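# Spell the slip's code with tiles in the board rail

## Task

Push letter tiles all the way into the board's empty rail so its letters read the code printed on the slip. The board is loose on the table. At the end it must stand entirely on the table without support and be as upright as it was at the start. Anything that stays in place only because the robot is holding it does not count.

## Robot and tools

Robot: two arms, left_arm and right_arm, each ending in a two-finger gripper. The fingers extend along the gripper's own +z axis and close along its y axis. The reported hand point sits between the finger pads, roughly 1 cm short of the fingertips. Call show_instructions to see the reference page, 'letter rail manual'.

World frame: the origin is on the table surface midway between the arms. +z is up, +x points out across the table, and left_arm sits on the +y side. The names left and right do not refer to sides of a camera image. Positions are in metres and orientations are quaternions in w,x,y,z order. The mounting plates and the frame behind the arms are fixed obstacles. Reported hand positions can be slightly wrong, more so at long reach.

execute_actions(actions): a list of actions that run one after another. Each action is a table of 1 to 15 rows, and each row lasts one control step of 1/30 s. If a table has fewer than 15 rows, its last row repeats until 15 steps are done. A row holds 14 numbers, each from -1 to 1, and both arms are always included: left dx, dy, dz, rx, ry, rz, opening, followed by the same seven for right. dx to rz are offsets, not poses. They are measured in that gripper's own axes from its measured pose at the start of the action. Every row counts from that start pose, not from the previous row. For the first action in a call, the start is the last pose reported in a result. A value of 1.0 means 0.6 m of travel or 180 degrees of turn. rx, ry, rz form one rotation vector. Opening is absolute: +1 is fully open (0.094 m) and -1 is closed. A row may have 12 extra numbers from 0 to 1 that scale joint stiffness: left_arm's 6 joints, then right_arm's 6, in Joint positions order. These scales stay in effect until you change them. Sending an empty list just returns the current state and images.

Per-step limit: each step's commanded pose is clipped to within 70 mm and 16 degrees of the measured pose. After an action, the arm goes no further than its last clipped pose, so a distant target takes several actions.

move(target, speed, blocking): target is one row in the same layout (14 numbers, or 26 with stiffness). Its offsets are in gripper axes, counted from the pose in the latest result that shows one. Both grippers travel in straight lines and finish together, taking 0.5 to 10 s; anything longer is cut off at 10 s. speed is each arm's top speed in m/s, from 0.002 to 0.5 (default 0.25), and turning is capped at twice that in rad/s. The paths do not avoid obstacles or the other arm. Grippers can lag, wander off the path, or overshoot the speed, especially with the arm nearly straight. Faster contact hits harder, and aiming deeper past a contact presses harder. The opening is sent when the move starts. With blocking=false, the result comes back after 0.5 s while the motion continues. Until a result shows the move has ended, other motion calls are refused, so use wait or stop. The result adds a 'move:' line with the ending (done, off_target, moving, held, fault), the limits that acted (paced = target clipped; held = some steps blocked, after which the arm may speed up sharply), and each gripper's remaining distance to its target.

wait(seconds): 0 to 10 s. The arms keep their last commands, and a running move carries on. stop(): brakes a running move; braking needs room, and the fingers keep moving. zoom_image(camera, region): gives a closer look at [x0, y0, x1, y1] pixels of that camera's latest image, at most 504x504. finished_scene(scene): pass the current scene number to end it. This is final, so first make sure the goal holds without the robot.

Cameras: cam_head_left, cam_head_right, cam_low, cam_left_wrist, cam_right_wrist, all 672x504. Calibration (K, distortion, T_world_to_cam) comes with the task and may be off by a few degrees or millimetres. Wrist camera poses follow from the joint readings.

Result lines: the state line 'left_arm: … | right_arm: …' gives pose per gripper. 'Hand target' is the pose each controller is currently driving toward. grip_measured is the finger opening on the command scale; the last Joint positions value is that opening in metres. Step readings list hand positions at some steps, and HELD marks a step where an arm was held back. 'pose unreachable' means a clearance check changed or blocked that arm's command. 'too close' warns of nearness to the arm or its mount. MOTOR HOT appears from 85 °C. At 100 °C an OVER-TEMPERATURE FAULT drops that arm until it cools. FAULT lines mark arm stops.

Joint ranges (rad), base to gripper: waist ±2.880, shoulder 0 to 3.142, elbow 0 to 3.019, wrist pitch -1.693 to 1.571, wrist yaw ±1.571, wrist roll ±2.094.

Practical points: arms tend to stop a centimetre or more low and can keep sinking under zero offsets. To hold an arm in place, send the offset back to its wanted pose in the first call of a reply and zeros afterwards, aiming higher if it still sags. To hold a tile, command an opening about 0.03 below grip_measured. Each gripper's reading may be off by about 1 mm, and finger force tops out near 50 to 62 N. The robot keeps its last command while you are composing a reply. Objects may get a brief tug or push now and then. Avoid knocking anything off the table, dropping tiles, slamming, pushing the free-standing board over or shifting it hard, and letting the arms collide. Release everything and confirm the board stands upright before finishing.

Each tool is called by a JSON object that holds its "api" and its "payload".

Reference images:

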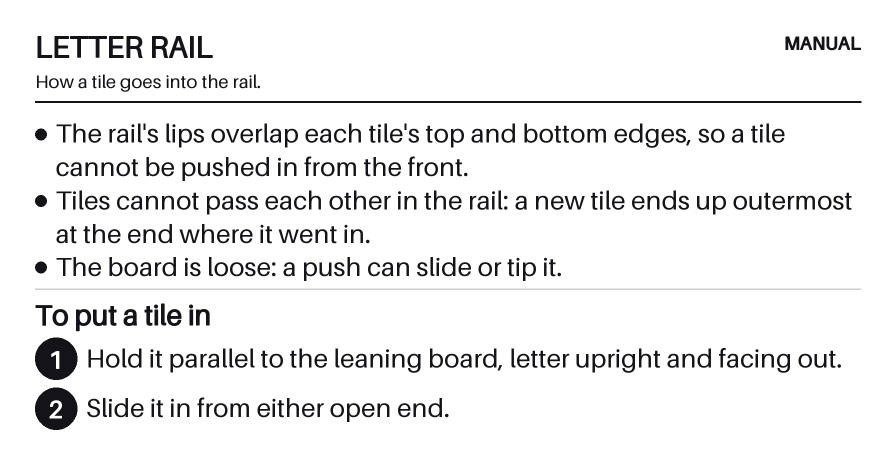

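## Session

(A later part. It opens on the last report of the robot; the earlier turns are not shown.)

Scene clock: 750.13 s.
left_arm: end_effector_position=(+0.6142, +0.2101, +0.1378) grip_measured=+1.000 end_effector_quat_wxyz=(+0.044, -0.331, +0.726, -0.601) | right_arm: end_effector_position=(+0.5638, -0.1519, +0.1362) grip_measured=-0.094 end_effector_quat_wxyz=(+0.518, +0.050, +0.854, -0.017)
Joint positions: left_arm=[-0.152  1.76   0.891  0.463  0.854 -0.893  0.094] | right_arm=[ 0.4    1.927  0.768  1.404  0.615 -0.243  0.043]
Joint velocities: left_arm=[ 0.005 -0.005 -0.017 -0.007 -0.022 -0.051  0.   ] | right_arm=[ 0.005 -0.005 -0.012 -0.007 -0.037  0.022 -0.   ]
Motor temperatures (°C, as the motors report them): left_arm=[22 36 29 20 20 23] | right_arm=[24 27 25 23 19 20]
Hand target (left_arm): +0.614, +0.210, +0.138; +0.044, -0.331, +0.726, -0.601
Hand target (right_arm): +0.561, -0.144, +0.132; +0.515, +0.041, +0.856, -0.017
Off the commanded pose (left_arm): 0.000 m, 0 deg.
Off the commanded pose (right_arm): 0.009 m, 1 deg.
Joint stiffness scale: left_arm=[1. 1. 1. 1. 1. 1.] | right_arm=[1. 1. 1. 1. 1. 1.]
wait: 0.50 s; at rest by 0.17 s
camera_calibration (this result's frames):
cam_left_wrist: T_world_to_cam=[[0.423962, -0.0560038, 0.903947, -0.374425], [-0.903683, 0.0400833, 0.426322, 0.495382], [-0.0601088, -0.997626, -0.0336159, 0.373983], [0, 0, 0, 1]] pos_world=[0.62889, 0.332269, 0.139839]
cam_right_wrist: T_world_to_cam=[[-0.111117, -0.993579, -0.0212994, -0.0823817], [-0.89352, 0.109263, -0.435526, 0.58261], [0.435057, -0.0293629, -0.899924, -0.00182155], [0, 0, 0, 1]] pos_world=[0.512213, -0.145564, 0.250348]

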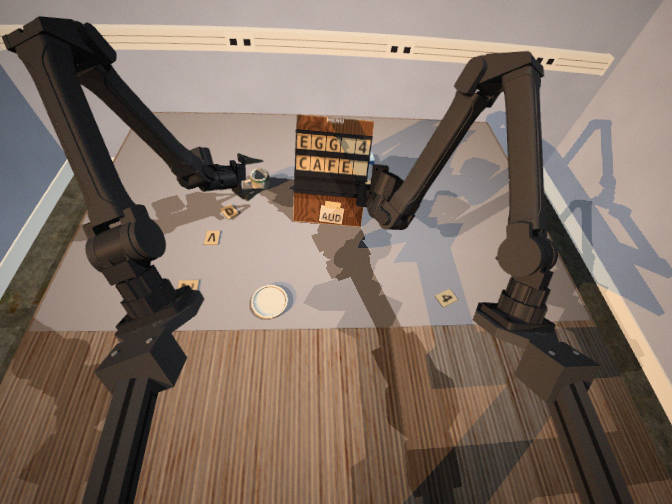

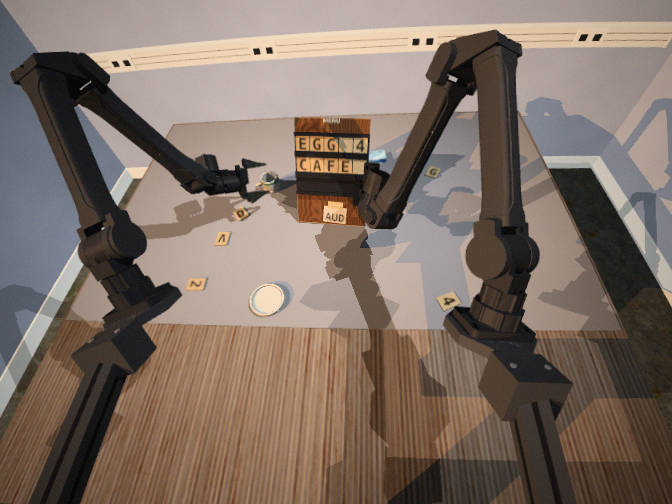

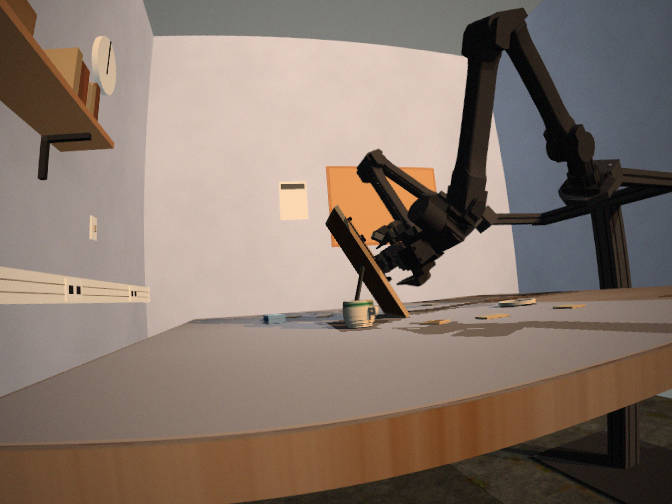

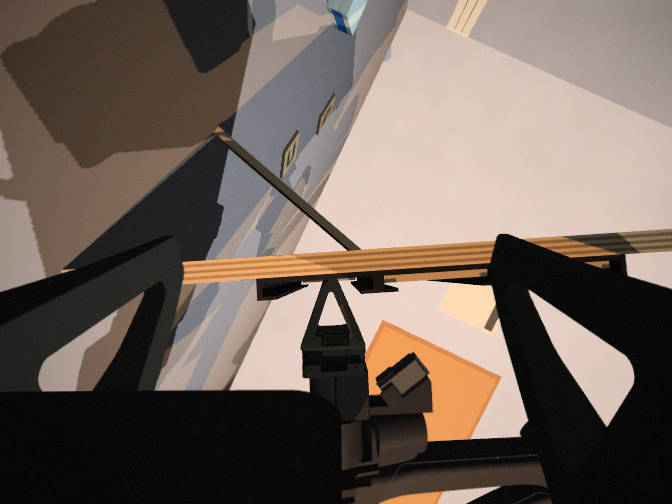

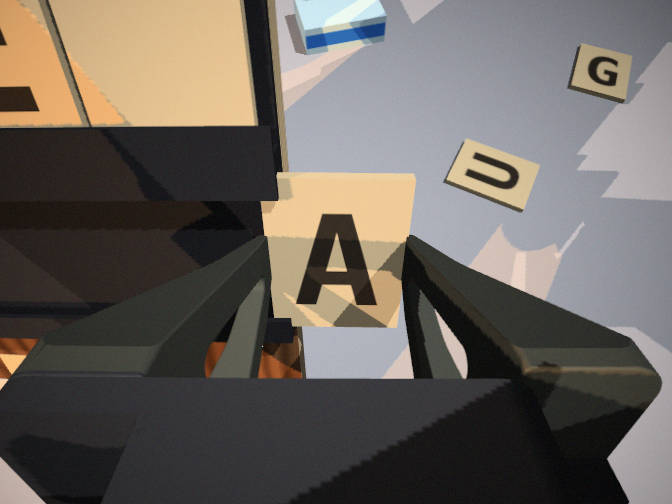

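{"api": "execute_actions", "payload": {"actions": [[[0,0,0,0,0,0,1,0.0103,0.0135,-0.0012,-0.0032,0.0027,-0.0055,-0.125],[0,0,0,0,0,0,1,0.0103,0.015,-0.0012,-0.0032,0.0027,-0.0055,-0.125],[0,0,0,0,0,0,1,0.0103,0.0165,-0.0012,-0.0032,0.0027,-0.0055,-0.125],[0,0,0,0,0,0,1,0.0104,0.018,-0.0012,-0.0032,0.0027,-0.0055,-0.125],[0,0,0,0,0,0,1,0.0104,0.0195,-0.0012,-0.0032,0.0027,-0.0055,-0.125],[0,0,0,0,0,0,1,0.0104,0.021,-0.0012,-0.0032,0.0027,-0.0055,-0.125],[0,0,0,0,0,0,1,0.0105,0.0225,-0.0012,-0.0032,0.0027,-0.0055,-0.125],[0,0,0,0,0,0,1,0.0105,0.024,-0.0012,-0.0032,0.0027,-0.0055,-0.125],[0,0,0,0,0,0,1,0.0105,0.0255,-0.0012,-0.0032,0.0027,-0.0055,-0.125],[0,0,0,0,0,0,1,0.0106,0.027,-0.0012,-0.0032,0.0027,-0.0055,-0.125],[0,0,0,0,0,0,1,0.0106,0.0285,-0.0012,-0.0032,0.0027,-0.0055,-0.125],[0,0,0,0,0,0,1,0.0106,0.030,-0.0012,-0.0032,0.0027,-0.0055,-0.125]]]}}

{"api": "wait", "payload": {"seconds": 0.4}}

Scene clock: 763.63 s.
left_arm: end_effector_position=(+0.6142, +0.2101, +0.1378) grip_measured=+1.000 end_effector_quat_wxyz=(+0.044, -0.331, +0.726, -0.601) | right_arm: end_effector_position=(+0.5653, -0.1426, +0.1366) grip_measured=-0.094 end_effector_quat_wxyz=(+0.519, +0.052, +0.853, -0.017)
Joint positions: left_arm=[-0.152  1.76   0.891  0.463  0.854 -0.893  0.094] | right_arm=[ 0.416  1.939  0.787  1.404  0.632 -0.246  0.043]
Joint velocities: left_arm=[ 0.005  0.005 -0.002 -0.007 -0.051  0.007  0.   ] | right_arm=[ 0.034 -0.005  0.012 -0.012  0.037 -0.066 -0.001]
Motor temperatures (°C, as the motors report them): left_arm=[22 36 28 20 20 23] | right_arm=[24 27 25 23 19 20]
Hand target (left_arm): +0.614, +0.210, +0.138; +0.044, -0.331, +0.726, -0.601
Hand target (right_arm): +0.562, -0.134, +0.132; +0.514, +0.040, +0.856, -0.017
Off the commanded pose (left_arm): 0.000 m, 0 deg.
Off the commanded pose (right_arm): 0.011 m, 2 deg.
Joint stiffness scale: left_arm=[1. 1. 1. 1. 1. 1.] | right_arm=[1. 1. 1. 1. 1. 1.]
Step readings (end_effector_position):
0: left_arm (+0.6142, +0.2101, +0.1378) | right_arm (+0.5638, -0.1519, +0.1362)
1: left_arm (+0.6142, +0.2101, +0.1378) | right_arm (+0.5638, -0.1519, +0.1362)
2: left_arm (+0.6142, +0.2101, +0.1378) | right_arm (+0.5638, -0.1520, +0.1362)
4: left_arm (+0.6142, +0.2101, +0.1378) | right_arm (+0.5639, -0.1523, +0.1359)
8: left_arm (+0.6142, +0.2101, +0.1378) | right_arm (+0.5649, -0.1499, +0.1356)
15: end_effector_position above
camera_calibration (this result's frames):
cam_left_wrist: T_world_to_cam=[[0.423962, -0.0560038, 0.903947, -0.374425], [-0.903683, 0.0400833, 0.426322, 0.495382], [-0.0601088, -0.997626, -0.0336159, 0.373983], [0, 0, 0, 1]] pos_world=[0.62889, 0.332269, 0.139839]
cam_right_wrist: T_world_to_cam=[[-0.113829, -0.993211, -0.0239867, -0.0710182], [-0.891943, 0.112798, -0.437851, 0.583015], [0.437584, -0.0284455, -0.898727, -0.00336123], [0, 0, 0, 1]] pos_world=[0.513403, -0.136394, 0.250549]

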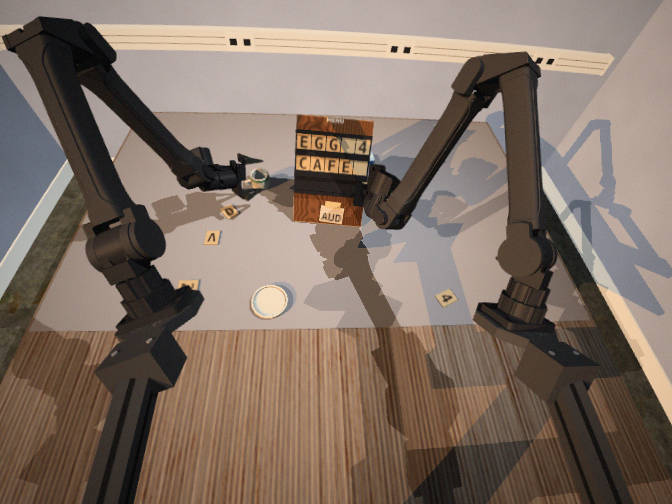

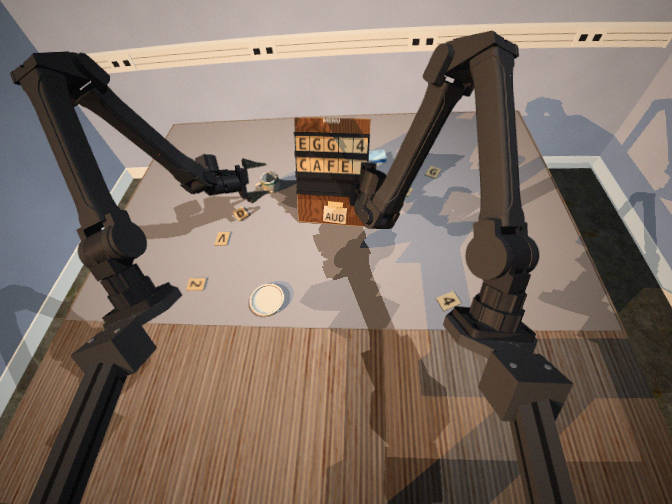

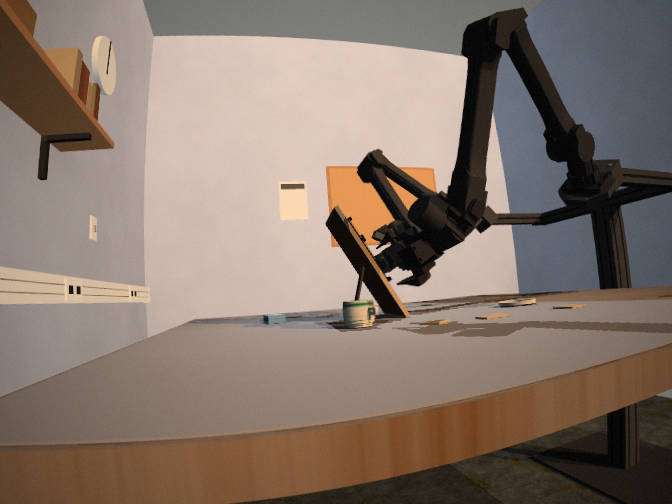

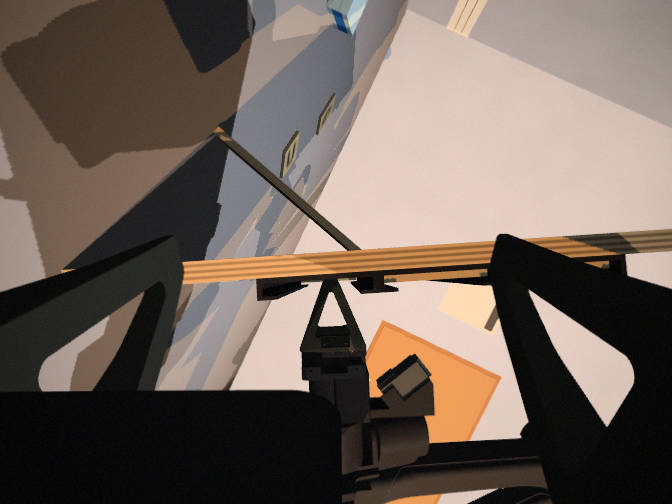

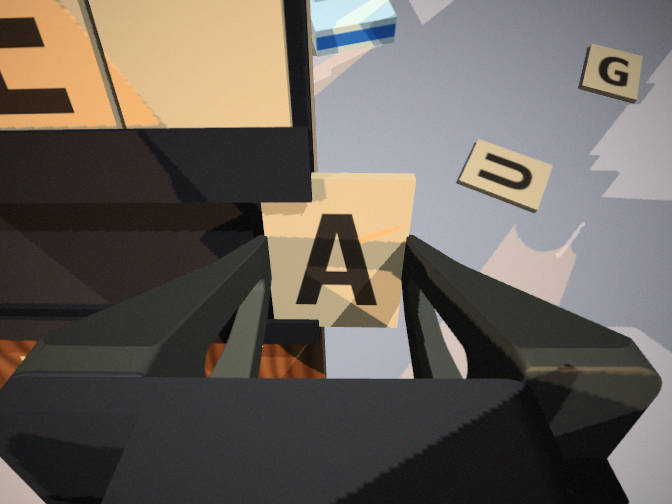

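Scene clock: 764.03 s.
left_arm: end_effector_position=(+0.6142, +0.2101, +0.1378) grip_measured=+1.000 end_effector_quat_wxyz=(+0.044, -0.331, +0.726, -0.601) | right_arm: end_effector_position=(+0.5652, -0.1420, +0.1367) grip_measured=-0.094 end_effector_quat_wxyz=(+0.519, +0.051, +0.853, -0.017)
Joint positions: left_arm=[-0.152  1.76   0.891  0.463  0.854 -0.893  0.094] | right_arm=[ 0.418  1.94   0.787  1.404  0.632 -0.247  0.043]
Joint velocities: left_arm=[-0.024 -0.005 -0.007 -0.002  0.037 -0.022  0.   ] | right_arm=[-0.015 -0.005  0.007 -0.002 -0.007  0.037  0.   ]
Motor temperatures (°C, as the motors report them): left_arm=[22 36 28 20 20 23] | right_arm=[24 27 25 23 19 20]
Hand target (left_arm): +0.614, +0.210, +0.138; +0.044, -0.331, +0.726, -0.601
Hand target (right_arm): +0.562, -0.134, +0.132; +0.514, +0.040, +0.856, -0.017
Off the commanded pose (left_arm): 0.000 m, 0 deg.
Off the commanded pose (right_arm): 0.010 m, 1 deg.
Joint stiffness scale: left_arm=[1. 1. 1. 1. 1. 1.] | right_arm=[1. 1. 1. 1. 1. 1.]
wait: 0.40 s; at rest by 0.17 s
camera_calibration (this result's frames):
cam_left_wrist: T_world_to_cam=[[0.423962, -0.0560038, 0.903947, -0.374425], [-0.903683, 0.0400833, 0.426322, 0.495382], [-0.0601088, -0.997626, -0.0336159, 0.373983], [0, 0, 0, 1]] pos_world=[0.62889, 0.332269, 0.139839]
cam_right_wrist: T_world_to_cam=[[-0.112928, -0.993317, -0.0238578, -0.0709473], [-0.892035, 0.111931, -0.437886, 0.582826], [0.43763, -0.0281676, -0.898714, -0.00316035], [0, 0, 0, 1]] pos_world=[0.513272, -0.135798, 0.250678]

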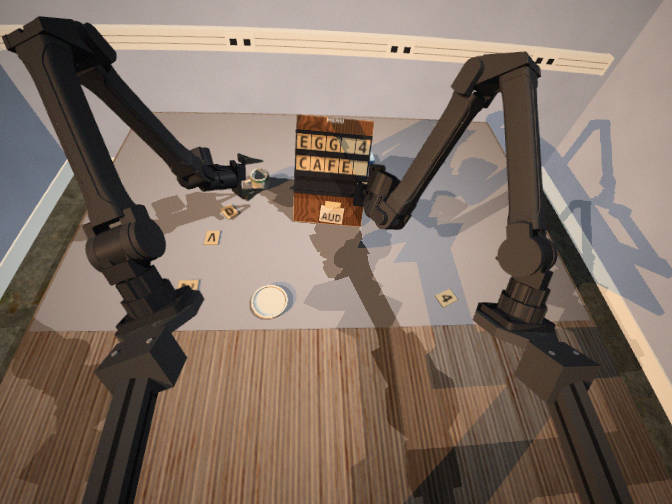

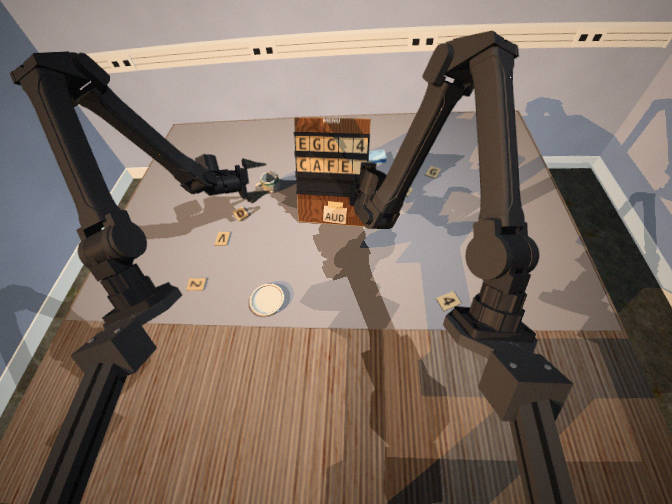

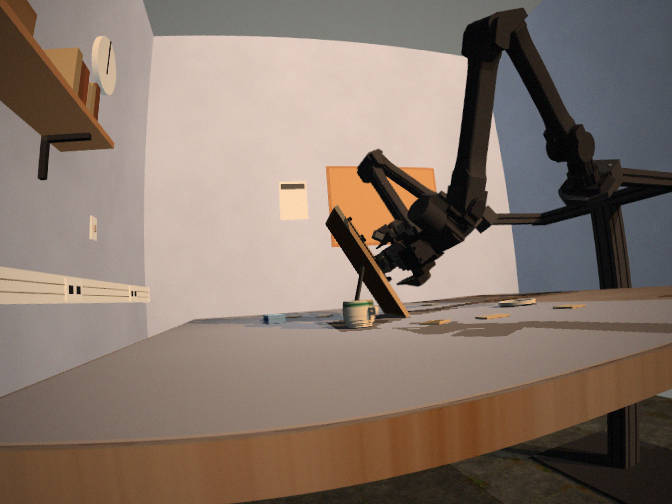

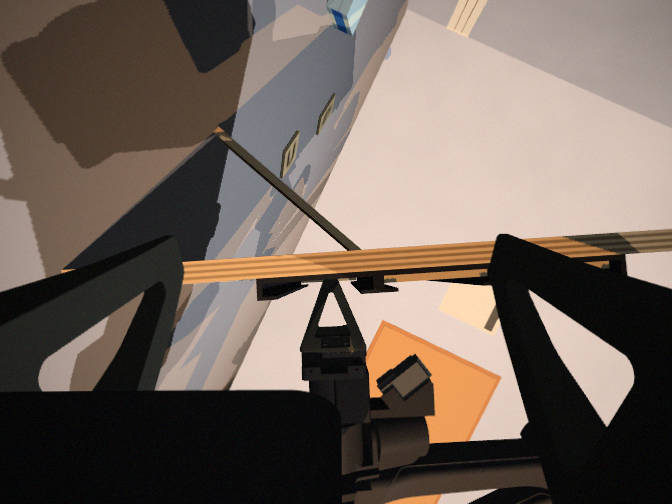

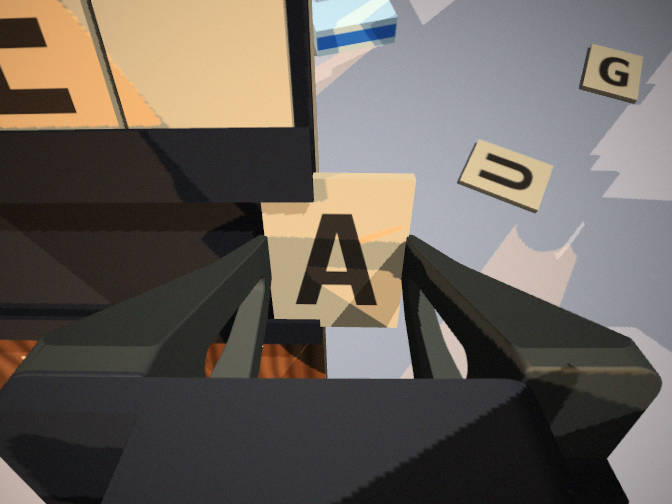

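{"api": "execute_actions", "payload": {"actions": [[[0,0,0,0,0,0,1,0.0115,0.0145,-0.001,-0.0035,0.0032,-0.007,-0.125],[0,0,0,0,0,0,1,0.0118,0.016,-0.001,-0.0035,0.0032,-0.007,-0.125],[0,0,0,0,0,0,1,0.0121,0.0175,-0.001,-0.0035,0.0032,-0.007,-0.125],[0,0,0,0,0,0,1,0.0124,0.019,-0.001,-0.0035,0.0032,-0.007,-0.125],[0,0,0,0,0,0,1,0.0126,0.0205,-0.001,-0.0035,0.0032,-0.007,-0.125],[0,0,0,0,0,0,1,0.0127,0.022,-0.001,-0.0035,0.0032,-0.007,-0.125],[0,0,0,0,0,0,1,0.0128,0.0235,-0.001,-0.0035,0.0032,-0.007,-0.125],[0,0,0,0,0,0,1,0.0128,0.025,-0.001,-0.0035,0.0032,-0.007,-0.125],[0,0,0,0,0,0,1,0.0129,0.0265,-0.001,-0.0035,0.0032,-0.007,-0.125],[0,0,0,0,0,0,1,0.0129,0.028,-0.001,-0.0035,0.0032,-0.007,-0.125],[0,0,0,0,0,0,1,0.013,0.0295,-0.001,-0.0035,0.0032,-0.007,-0.125],[0,0,0,0,0,0,1,0.013,0.031,-0.001,-0.0035,0.0032,-0.007,-0.125],[0,0,0,0,0,0,1,0.013,0.0325,-0.001,-0.0035,0.0032,-0.007,-0.125]]]}}

{"api": "wait", "payload": {"seconds": 0.4}}

Scene clock: 777.63 s.
left_arm: end_effector_position=(+0.6142, +0.2101, +0.1378) grip_measured=+1.000 end_effector_quat_wxyz=(+0.044, -0.331, +0.726, -0.601) | right_arm: end_effector_position=(+0.5662, -0.1318, +0.1355) grip_measured=-0.094 end_effector_quat_wxyz=(+0.519, +0.051, +0.853, -0.018)
Joint positions: left_arm=[-0.152  1.76   0.891  0.463  0.854 -0.893  0.094] | right_arm=[ 0.434  1.956  0.809  1.402  0.649 -0.254  0.043]
Joint velocities: left_arm=[-0.005 -0.005  0.012 -0.012  0.066 -0.007  0.   ] | right_arm=[ 0.034  0.015  0.037  0.012 -0.081 -0.022  0.001]
Motor temperatures (°C, as the motors report them): left_arm=[22 36 28 20 20 23] | right_arm=[24 27 25 23 19 20]
Hand target (left_arm): +0.614, +0.210, +0.138; +0.044, -0.331, +0.726, -0.601
Hand target (right_arm): +0.563, -0.122, +0.131; +0.515, +0.039, +0.856, -0.017
Off the commanded pose (left_arm): 0.000 m, 0 deg.
Off the commanded pose (right_arm): 0.011 m, 1 deg.
Joint stiffness scale: left_arm=[1. 1. 1. 1. 1. 1.] | right_arm=[1. 1. 1. 1. 1. 1.]
Step readings (end_effector_position):
0: left_arm (+0.6142, +0.2101, +0.1378) | right_arm (+0.5652, -0.1420, +0.1367)
1: left_arm (+0.6142, +0.2101, +0.1378) | right_arm (+0.5652, -0.1420, +0.1367)
2: left_arm (+0.6142, +0.2101, +0.1378) | right_arm (+0.5652, -0.1420, +0.1366)
4: left_arm (+0.6142, +0.2101, +0.1378) | right_arm (+0.5654, -0.1418, +0.1360)
8: left_arm (+0.6142, +0.2101, +0.1378) | right_arm (+0.5655, -0.1395, +0.1350)
15: end_effector_position above
camera_calibration (this result's frames):
cam_left_wrist: T_world_to_cam=[[0.423962, -0.0560038, 0.903947, -0.374425], [-0.903683, 0.0400833, 0.426322, 0.495382], [-0.0601088, -0.997626, -0.0336159, 0.373983], [0, 0, 0, 1]] pos_world=[0.62889, 0.332269, 0.139839]
cam_right_wrist: T_world_to_cam=[[-0.113076, -0.993341, -0.0220746, -0.060917], [-0.892076, 0.111281, -0.437968, 0.581992], [0.437509, -0.0298314, -0.898719, -0.00455044], [0, 0, 0, 1]] pos_world=[0.514284, -0.125412, 0.24946]

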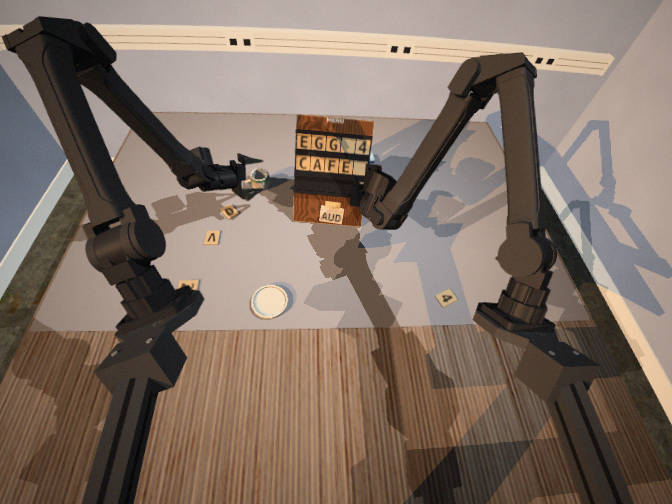

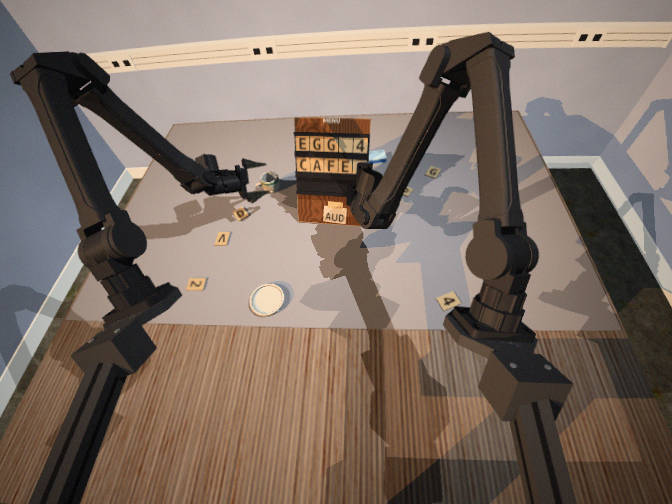

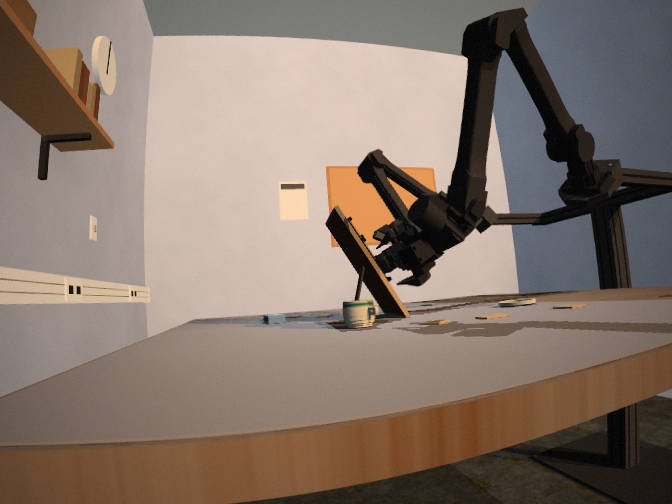

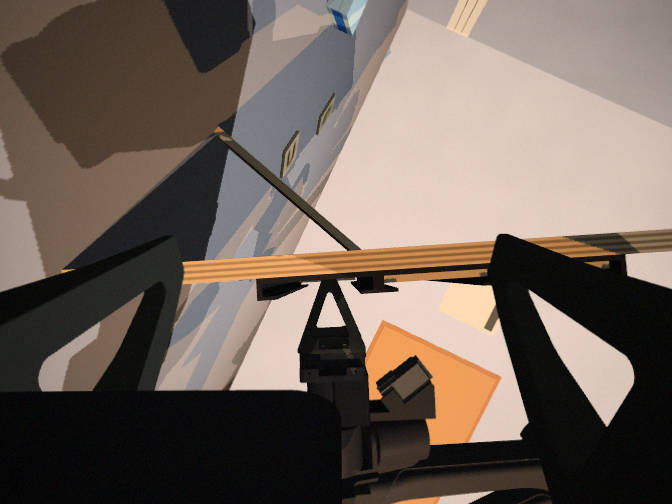

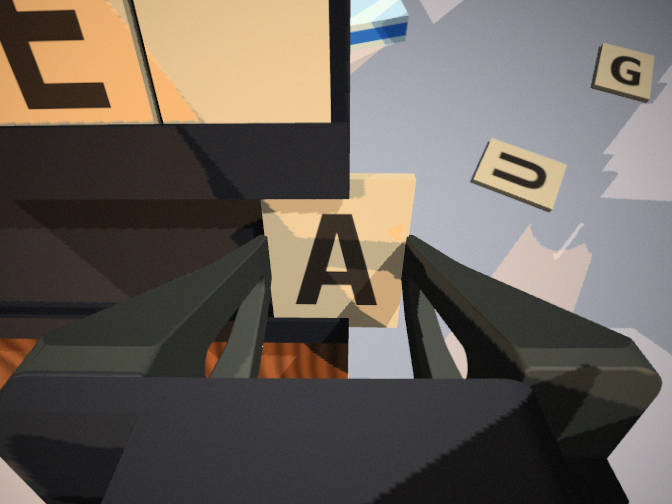

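Scene clock: 778.03 s.
left_arm: end_effector_position=(+0.6142, +0.2101, +0.1378) grip_measured=+1.000 end_effector_quat_wxyz=(+0.044, -0.331, +0.726, -0.601) | right_arm: end_effector_position=(+0.5662, -0.1306, +0.1357) grip_measured=-0.094 end_effector_quat_wxyz=(+0.519, +0.050, +0.853, -0.017)
Joint positions: left_arm=[-0.152  1.76   0.891  0.463  0.854 -0.893  0.094] | right_arm=[ 0.436  1.956  0.81   1.401  0.649 -0.255  0.043]
Joint velocities: left_arm=[-0.005  0.005 -0.002  0.012 -0.007  0.095  0.   ] | right_arm=[-0.005 -0.005 -0.017 -0.012 -0.051 -0.081  0.   ]
Motor temperatures (°C, as the motors report them): left_arm=[22 36 28 20 20 23] | right_arm=[24 27 25 23 19 20]
Hand target (left_arm): +0.614, +0.210, +0.138; +0.044, -0.331, +0.726, -0.601
Hand target (right_arm): +0.563, -0.122, +0.131; +0.515, +0.039, +0.856, -0.017
Off the commanded pose (left_arm): 0.000 m, 0 deg.
Off the commanded pose (right_arm): 0.010 m, 1 deg.
Joint stiffness scale: left_arm=[1. 1. 1. 1. 1. 1.] | right_arm=[1. 1. 1. 1. 1. 1.]
wait: 0.40 s; at rest by 0.17 s
camera_calibration (this result's frames):
cam_left_wrist: T_world_to_cam=[[0.423962, -0.0560038, 0.903947, -0.374425], [-0.903683, 0.0400833, 0.426322, 0.495382], [-0.0601088, -0.997626, -0.0336159, 0.373983], [0, 0, 0, 1]] pos_world=[0.62889, 0.332269, 0.139839]
cam_right_wrist: T_world_to_cam=[[-0.111413, -0.993529, -0.0220867, -0.0606276], [-0.892206, 0.10979, -0.43808, 0.581878], [0.43767, -0.029102, -0.898664, -0.00437738], [0, 0, 0, 1]] pos_world=[0.514317, -0.124247, 0.249637]

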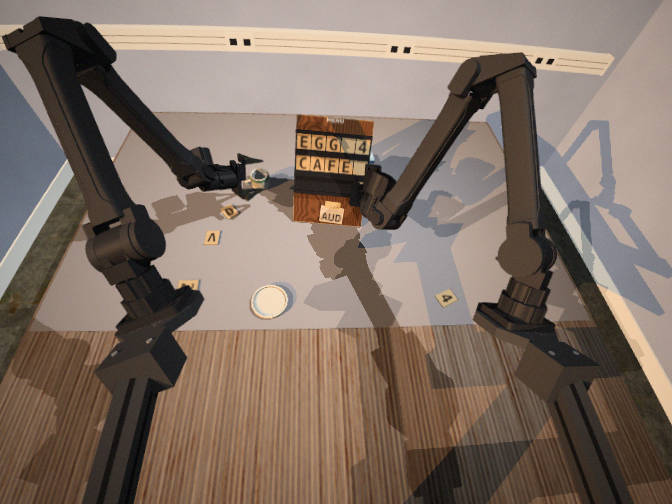

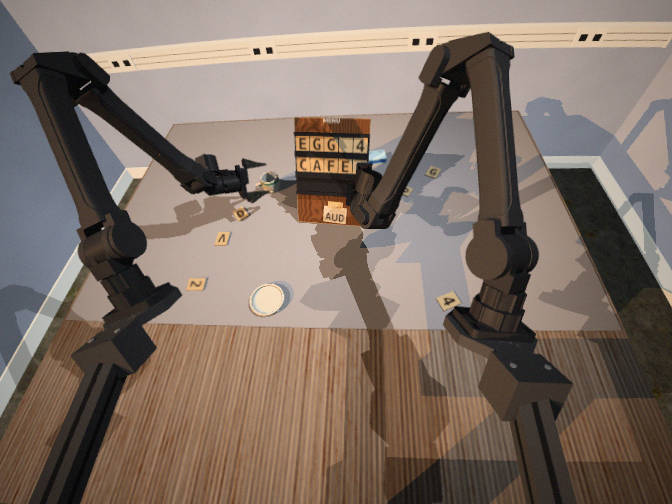

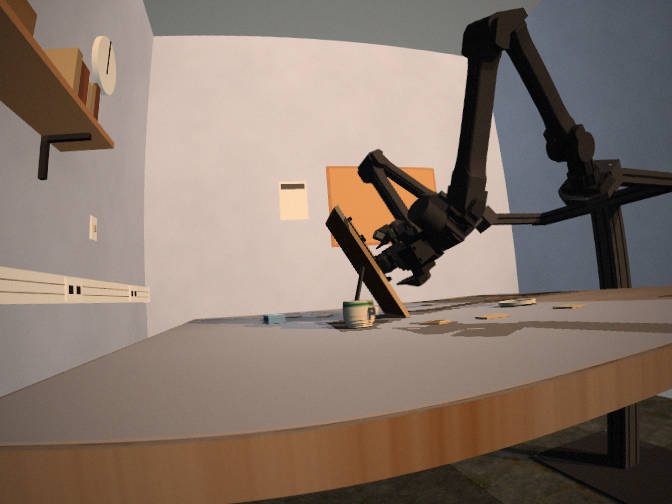

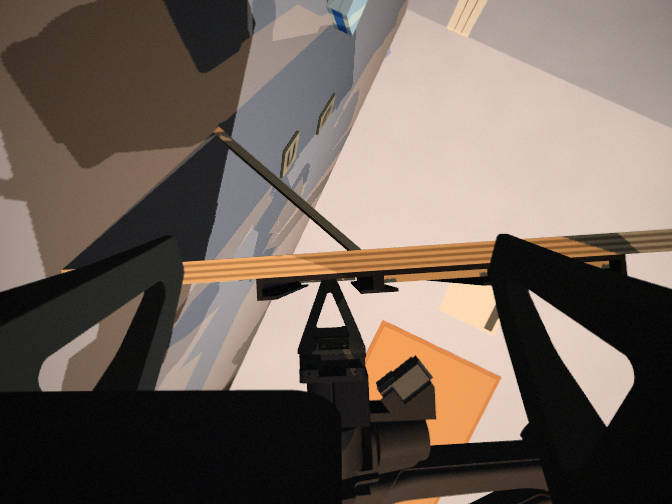

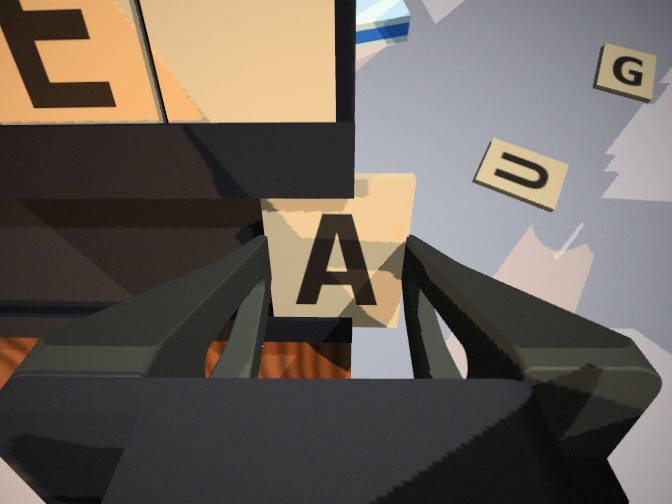

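{"api": "execute_actions", "payload": {"actions": [[[0,0,0,0,0,0,1,0.0107,0.0155,-0.0014,-0.0035,0.003,-0.0065,-0.125],[0,0,0,0,0,0,1,0.0108,0.018,-0.0014,-0.0035,0.003,-0.0065,-0.125],[0,0,0,0,0,0,1,0.0109,0.0205,-0.0014,-0.0035,0.003,-0.0065,-0.125],[0,0,0,0,0,0,1,0.0110,0.023,-0.0014,-0.0035,0.003,-0.0065,-0.125],[0,0,0,0,0,0,1,0.0111,0.0255,-0.0015,-0.0035,0.003,-0.0065,-0.125],[0,0,0,0,0,0,1,0.0112,0.028,-0.0015,-0.0035,0.003,-0.0065,-0.125],[0,0,0,0,0,0,1,0.0113,0.0305,-0.0015,-0.0035,0.003,-0.0065,-0.125],[0,0,0,0,0,0,1,0.0114,0.033,-0.0015,-0.0035,0.003,-0.0065,-0.125],[0,0,0,0,0,0,1,0.0115,0.0355,-0.0015,-0.0035,0.003,-0.0065,-0.125],[0,0,0,0,0,0,1,0.0116,0.038,-0.0016,-0.0035,0.003,-0.0065,-0.125],[0,0,0,0,0,0,1,0.0117,0.0405,-0.0016,-0.0035,0.003,-0.0065,-0.125],[0,0,0,0,0,0,1,0.0118,0.043,-0.0016,-0.0035,0.003,-0.0065,-0.125],[0,0,0,0,0,0,1,0.0119,0.0455,-0.0016,-0.0035,0.003,-0.0065,-0.125],[0,0,0,0,0,0,1,0.012,0.047,-0.0016,-0.0035,0.003,-0.0065,-0.125]]]}}

{"api": "wait", "payload": {"seconds": 0.4}}

Scene clock: 798.50 s.
left_arm: end_effector_position=(+0.6142, +0.2101, +0.1378) grip_measured=+1.000 end_effector_quat_wxyz=(+0.044, -0.331, +0.726, -0.601) | right_arm: end_effector_position=(+0.5682, -0.1131, +0.1357) grip_measured=-0.094 end_effector_quat_wxyz=(+0.519, +0.051, +0.853, -0.018)
Joint positions: left_arm=[-0.152  1.76   0.891  0.463  0.854 -0.893  0.094] | right_arm=[ 0.465  1.979  0.846  1.396  0.679 -0.265  0.043]
Joint velocities: left_arm=[ 0.015 -0.005  0.007 -0.012 -0.066 -0.051  0.   ] | right_arm=[ 0.073  0.044  0.076 -0.022 -0.022 -0.022 -0.001]
Motor temperatures (°C, as the motors report them): left_arm=[22 36 28 20 20 23] | right_arm=[24 27 25 23 19 20]
Hand target (left_arm): +0.614, +0.210, +0.138; +0.044, -0.331, +0.726, -0.601
Hand target (right_arm): +0.564, -0.102, +0.131; +0.515, +0.039, +0.856, -0.018
Off the commanded pose (left_arm): 0.000 m, 0 deg.
Off the commanded pose (right_arm): 0.013 m, 2 deg.
Joint stiffness scale: left_arm=[1. 1. 1. 1. 1. 1.] | right_arm=[1. 1. 1. 1. 1. 1.]
Step readings (end_effector_position):
0: left_arm (+0.6142, +0.2101, +0.1378) | right_arm (+0.5662, -0.1306, +0.1357)
1: left_arm (+0.6142, +0.2101, +0.1378) | right_arm (+0.5661, -0.1306, +0.1355)
2: left_arm (+0.6142, +0.2101, +0.1378) | right_arm (+0.5662, -0.1308, +0.1355)
4: left_arm (+0.6142, +0.2101, +0.1378) | right_arm (+0.5666, -0.1304, +0.1351)
8: left_arm (+0.6142, +0.2101, +0.1378) | right_arm (+0.5670, -0.1265, +0.1352)
15: end_effector_position above
camera_calibration (this result's frames):
cam_left_wrist: T_world_to_cam=[[0.423962, -0.0560038, 0.903947, -0.374425], [-0.903683, 0.0400833, 0.426322, 0.495382], [-0.0601088, -0.997626, -0.0336159, 0.373983], [0, 0, 0, 1]] pos_world=[0.62889, 0.332269, 0.139839]
cam_right_wrist: T_world_to_cam=[[-0.114, -0.99324, -0.0218838, -0.0416201], [-0.891586, 0.112, -0.438784, 0.581754], [0.438268, -0.0305101, -0.898326, -0.00523293], [0, 0, 0, 1]] pos_world=[0.516232, -0.106655, 0.249652]

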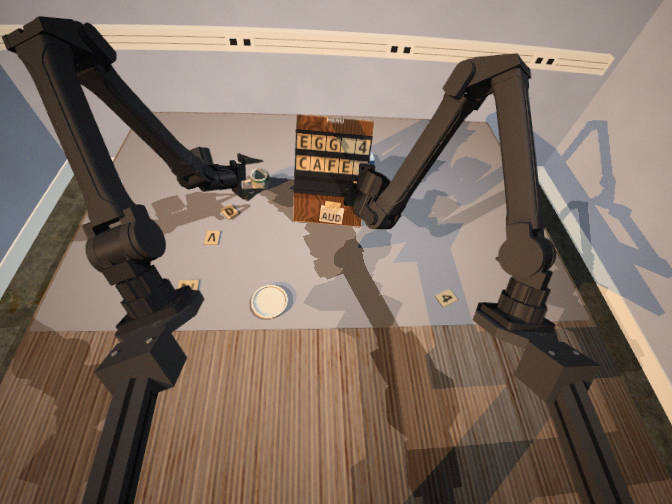

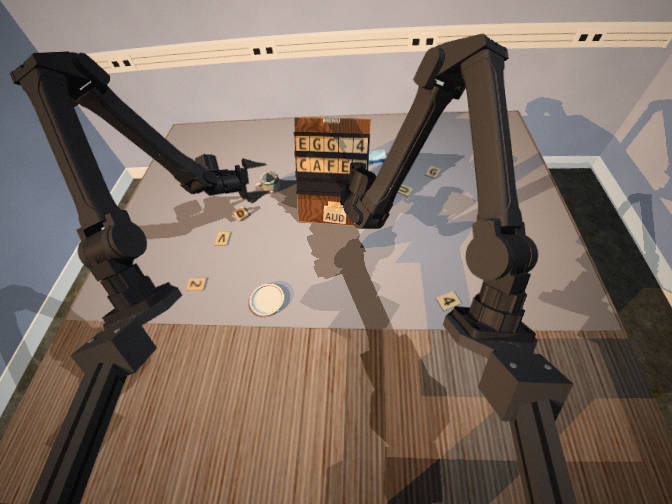

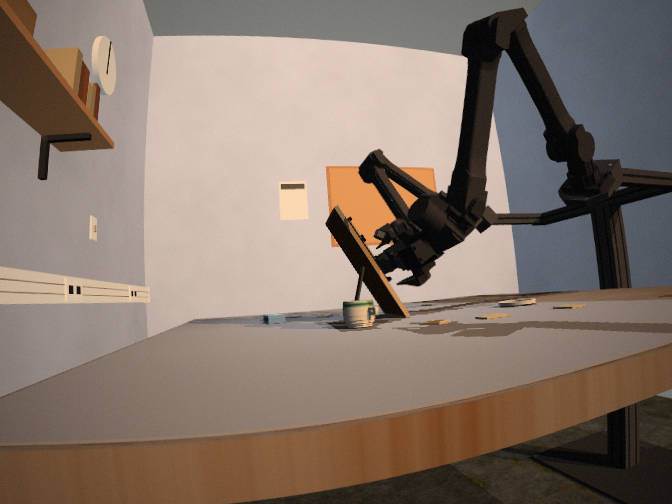

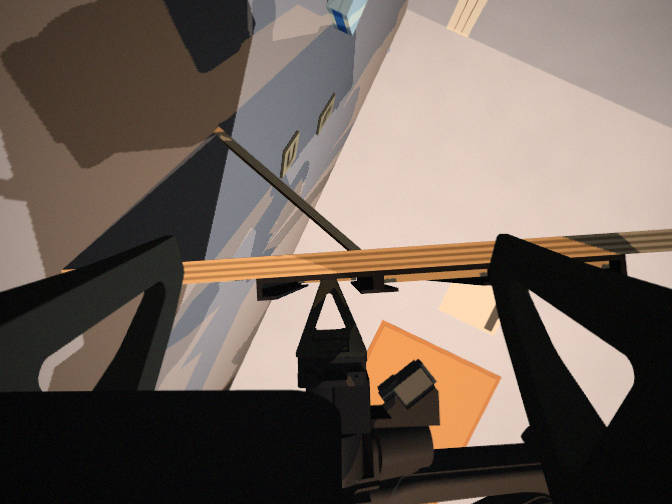

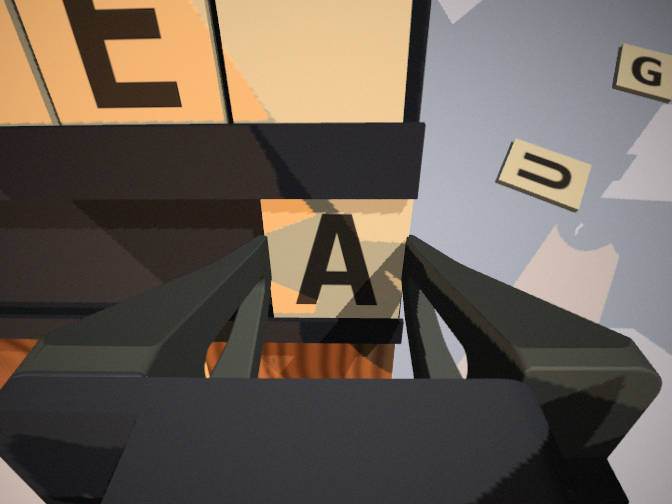

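Scene clock: 798.90 s.
left_arm: end_effector_position=(+0.6142, +0.2101, +0.1378) grip_measured=+1.000 end_effector_quat_wxyz=(+0.044, -0.331, +0.726, -0.601) | right_arm: end_effector_position=(+0.5680, -0.1102, +0.1359) grip_measured=-0.094 end_effector_quat_wxyz=(+0.520, +0.050, +0.853, -0.017)
Joint positions: left_arm=[-0.152  1.76   0.891  0.463  0.854 -0.893  0.094] | right_arm=[ 0.469  1.982  0.849  1.395  0.68  -0.266  0.043]
Joint velocities: left_arm=[ 0.005 -0.005  0.007 -0.002 -0.037 -0.037  0.   ] | right_arm=[-0.005 -0.005 -0.007  0.007 -0.007  0.037  0.001]
Motor temperatures (°C, as the motors report them): left_arm=[22 36 28 20 20 23] | right_arm=[24 27 25 23 19 20]
Hand target (left_arm): +0.614, +0.210, +0.138; +0.044, -0.331, +0.726, -0.601
Hand target (right_arm): +0.564, -0.102, +0.131; +0.515, +0.039, +0.856, -0.018
Off the commanded pose (left_arm): 0.000 m, 0 deg.
Off the commanded pose (right_arm): 0.010 m, 1 deg.
Joint stiffness scale: left_arm=[1. 1. 1. 1. 1. 1.] | right_arm=[1. 1. 1. 1. 1. 1.]
wait: 0.40 s; at rest by 0.20 s
camera_calibration (this result's frames):
cam_left_wrist: T_world_to_cam=[[0.423962, -0.0560038, 0.903947, -0.374425], [-0.903683, 0.0400833, 0.426322, 0.495382], [-0.0601088, -0.997626, -0.0336159, 0.373983], [0, 0, 0, 1]] pos_world=[0.62889, 0.332269, 0.139839]
cam_right_wrist: T_world_to_cam=[[-0.110225, -0.993645, -0.0228162, -0.040775], [-0.891917, 0.109018, -0.43886, 0.581183], [0.438559, -0.0280234, -0.898266, -0.00482324], [0, 0, 0, 1]] pos_world=[0.515988, -0.10401, 0.249795]

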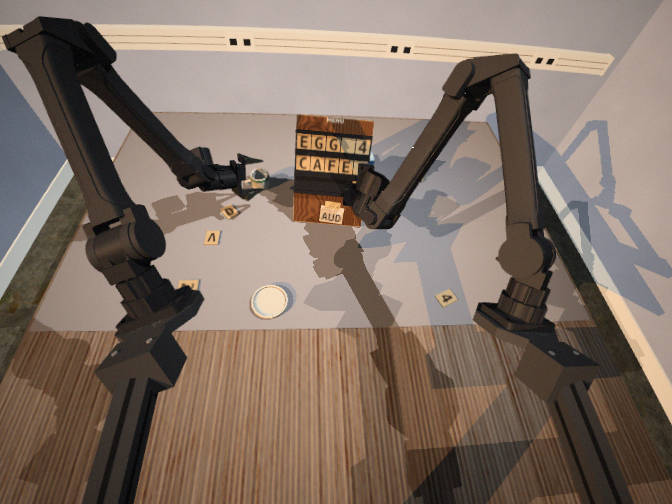

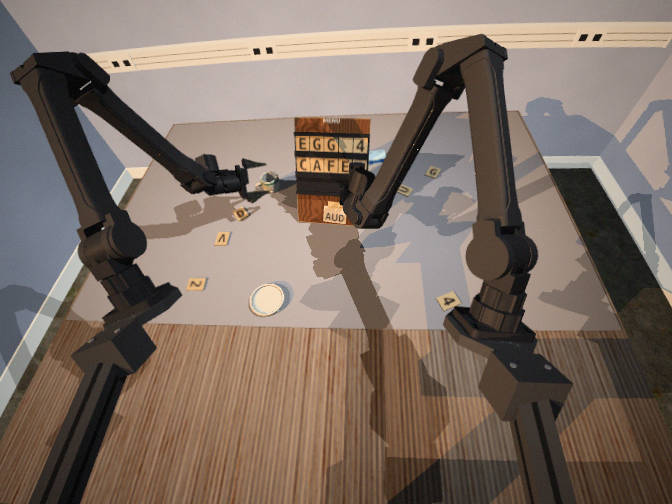

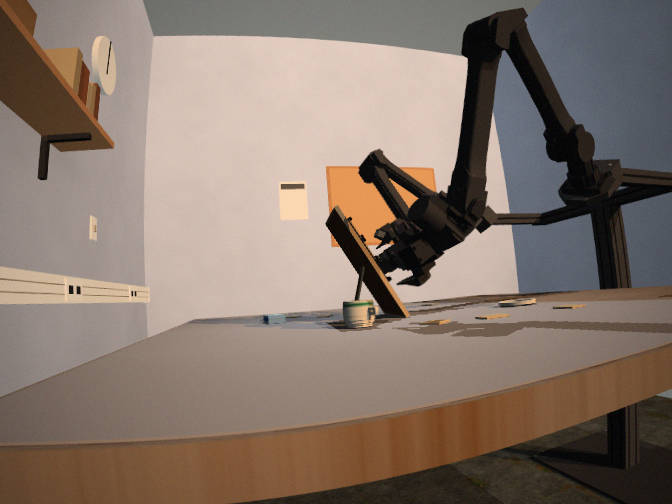

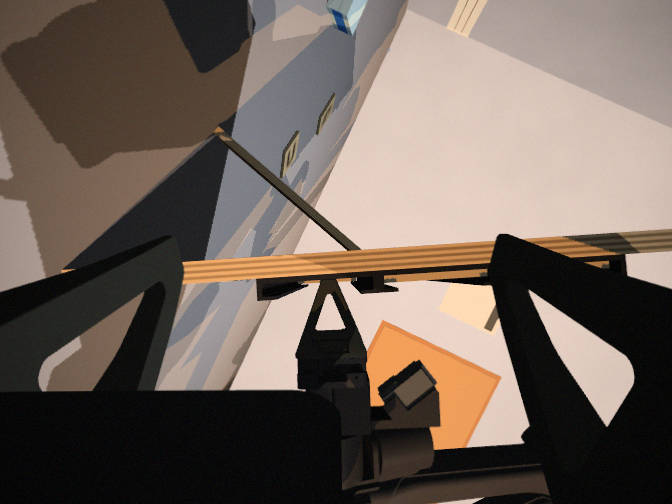

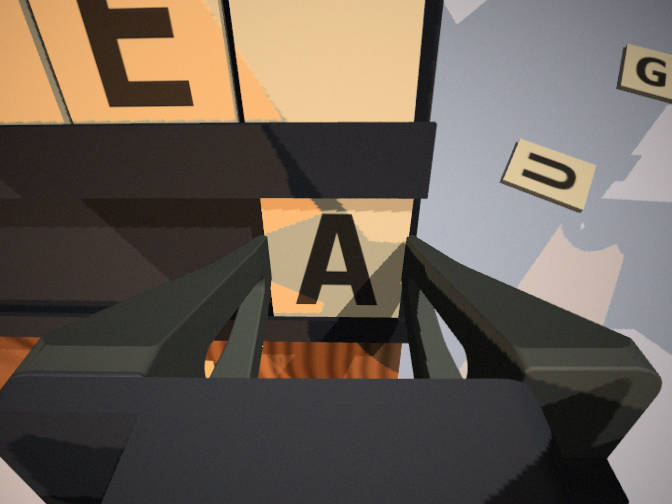

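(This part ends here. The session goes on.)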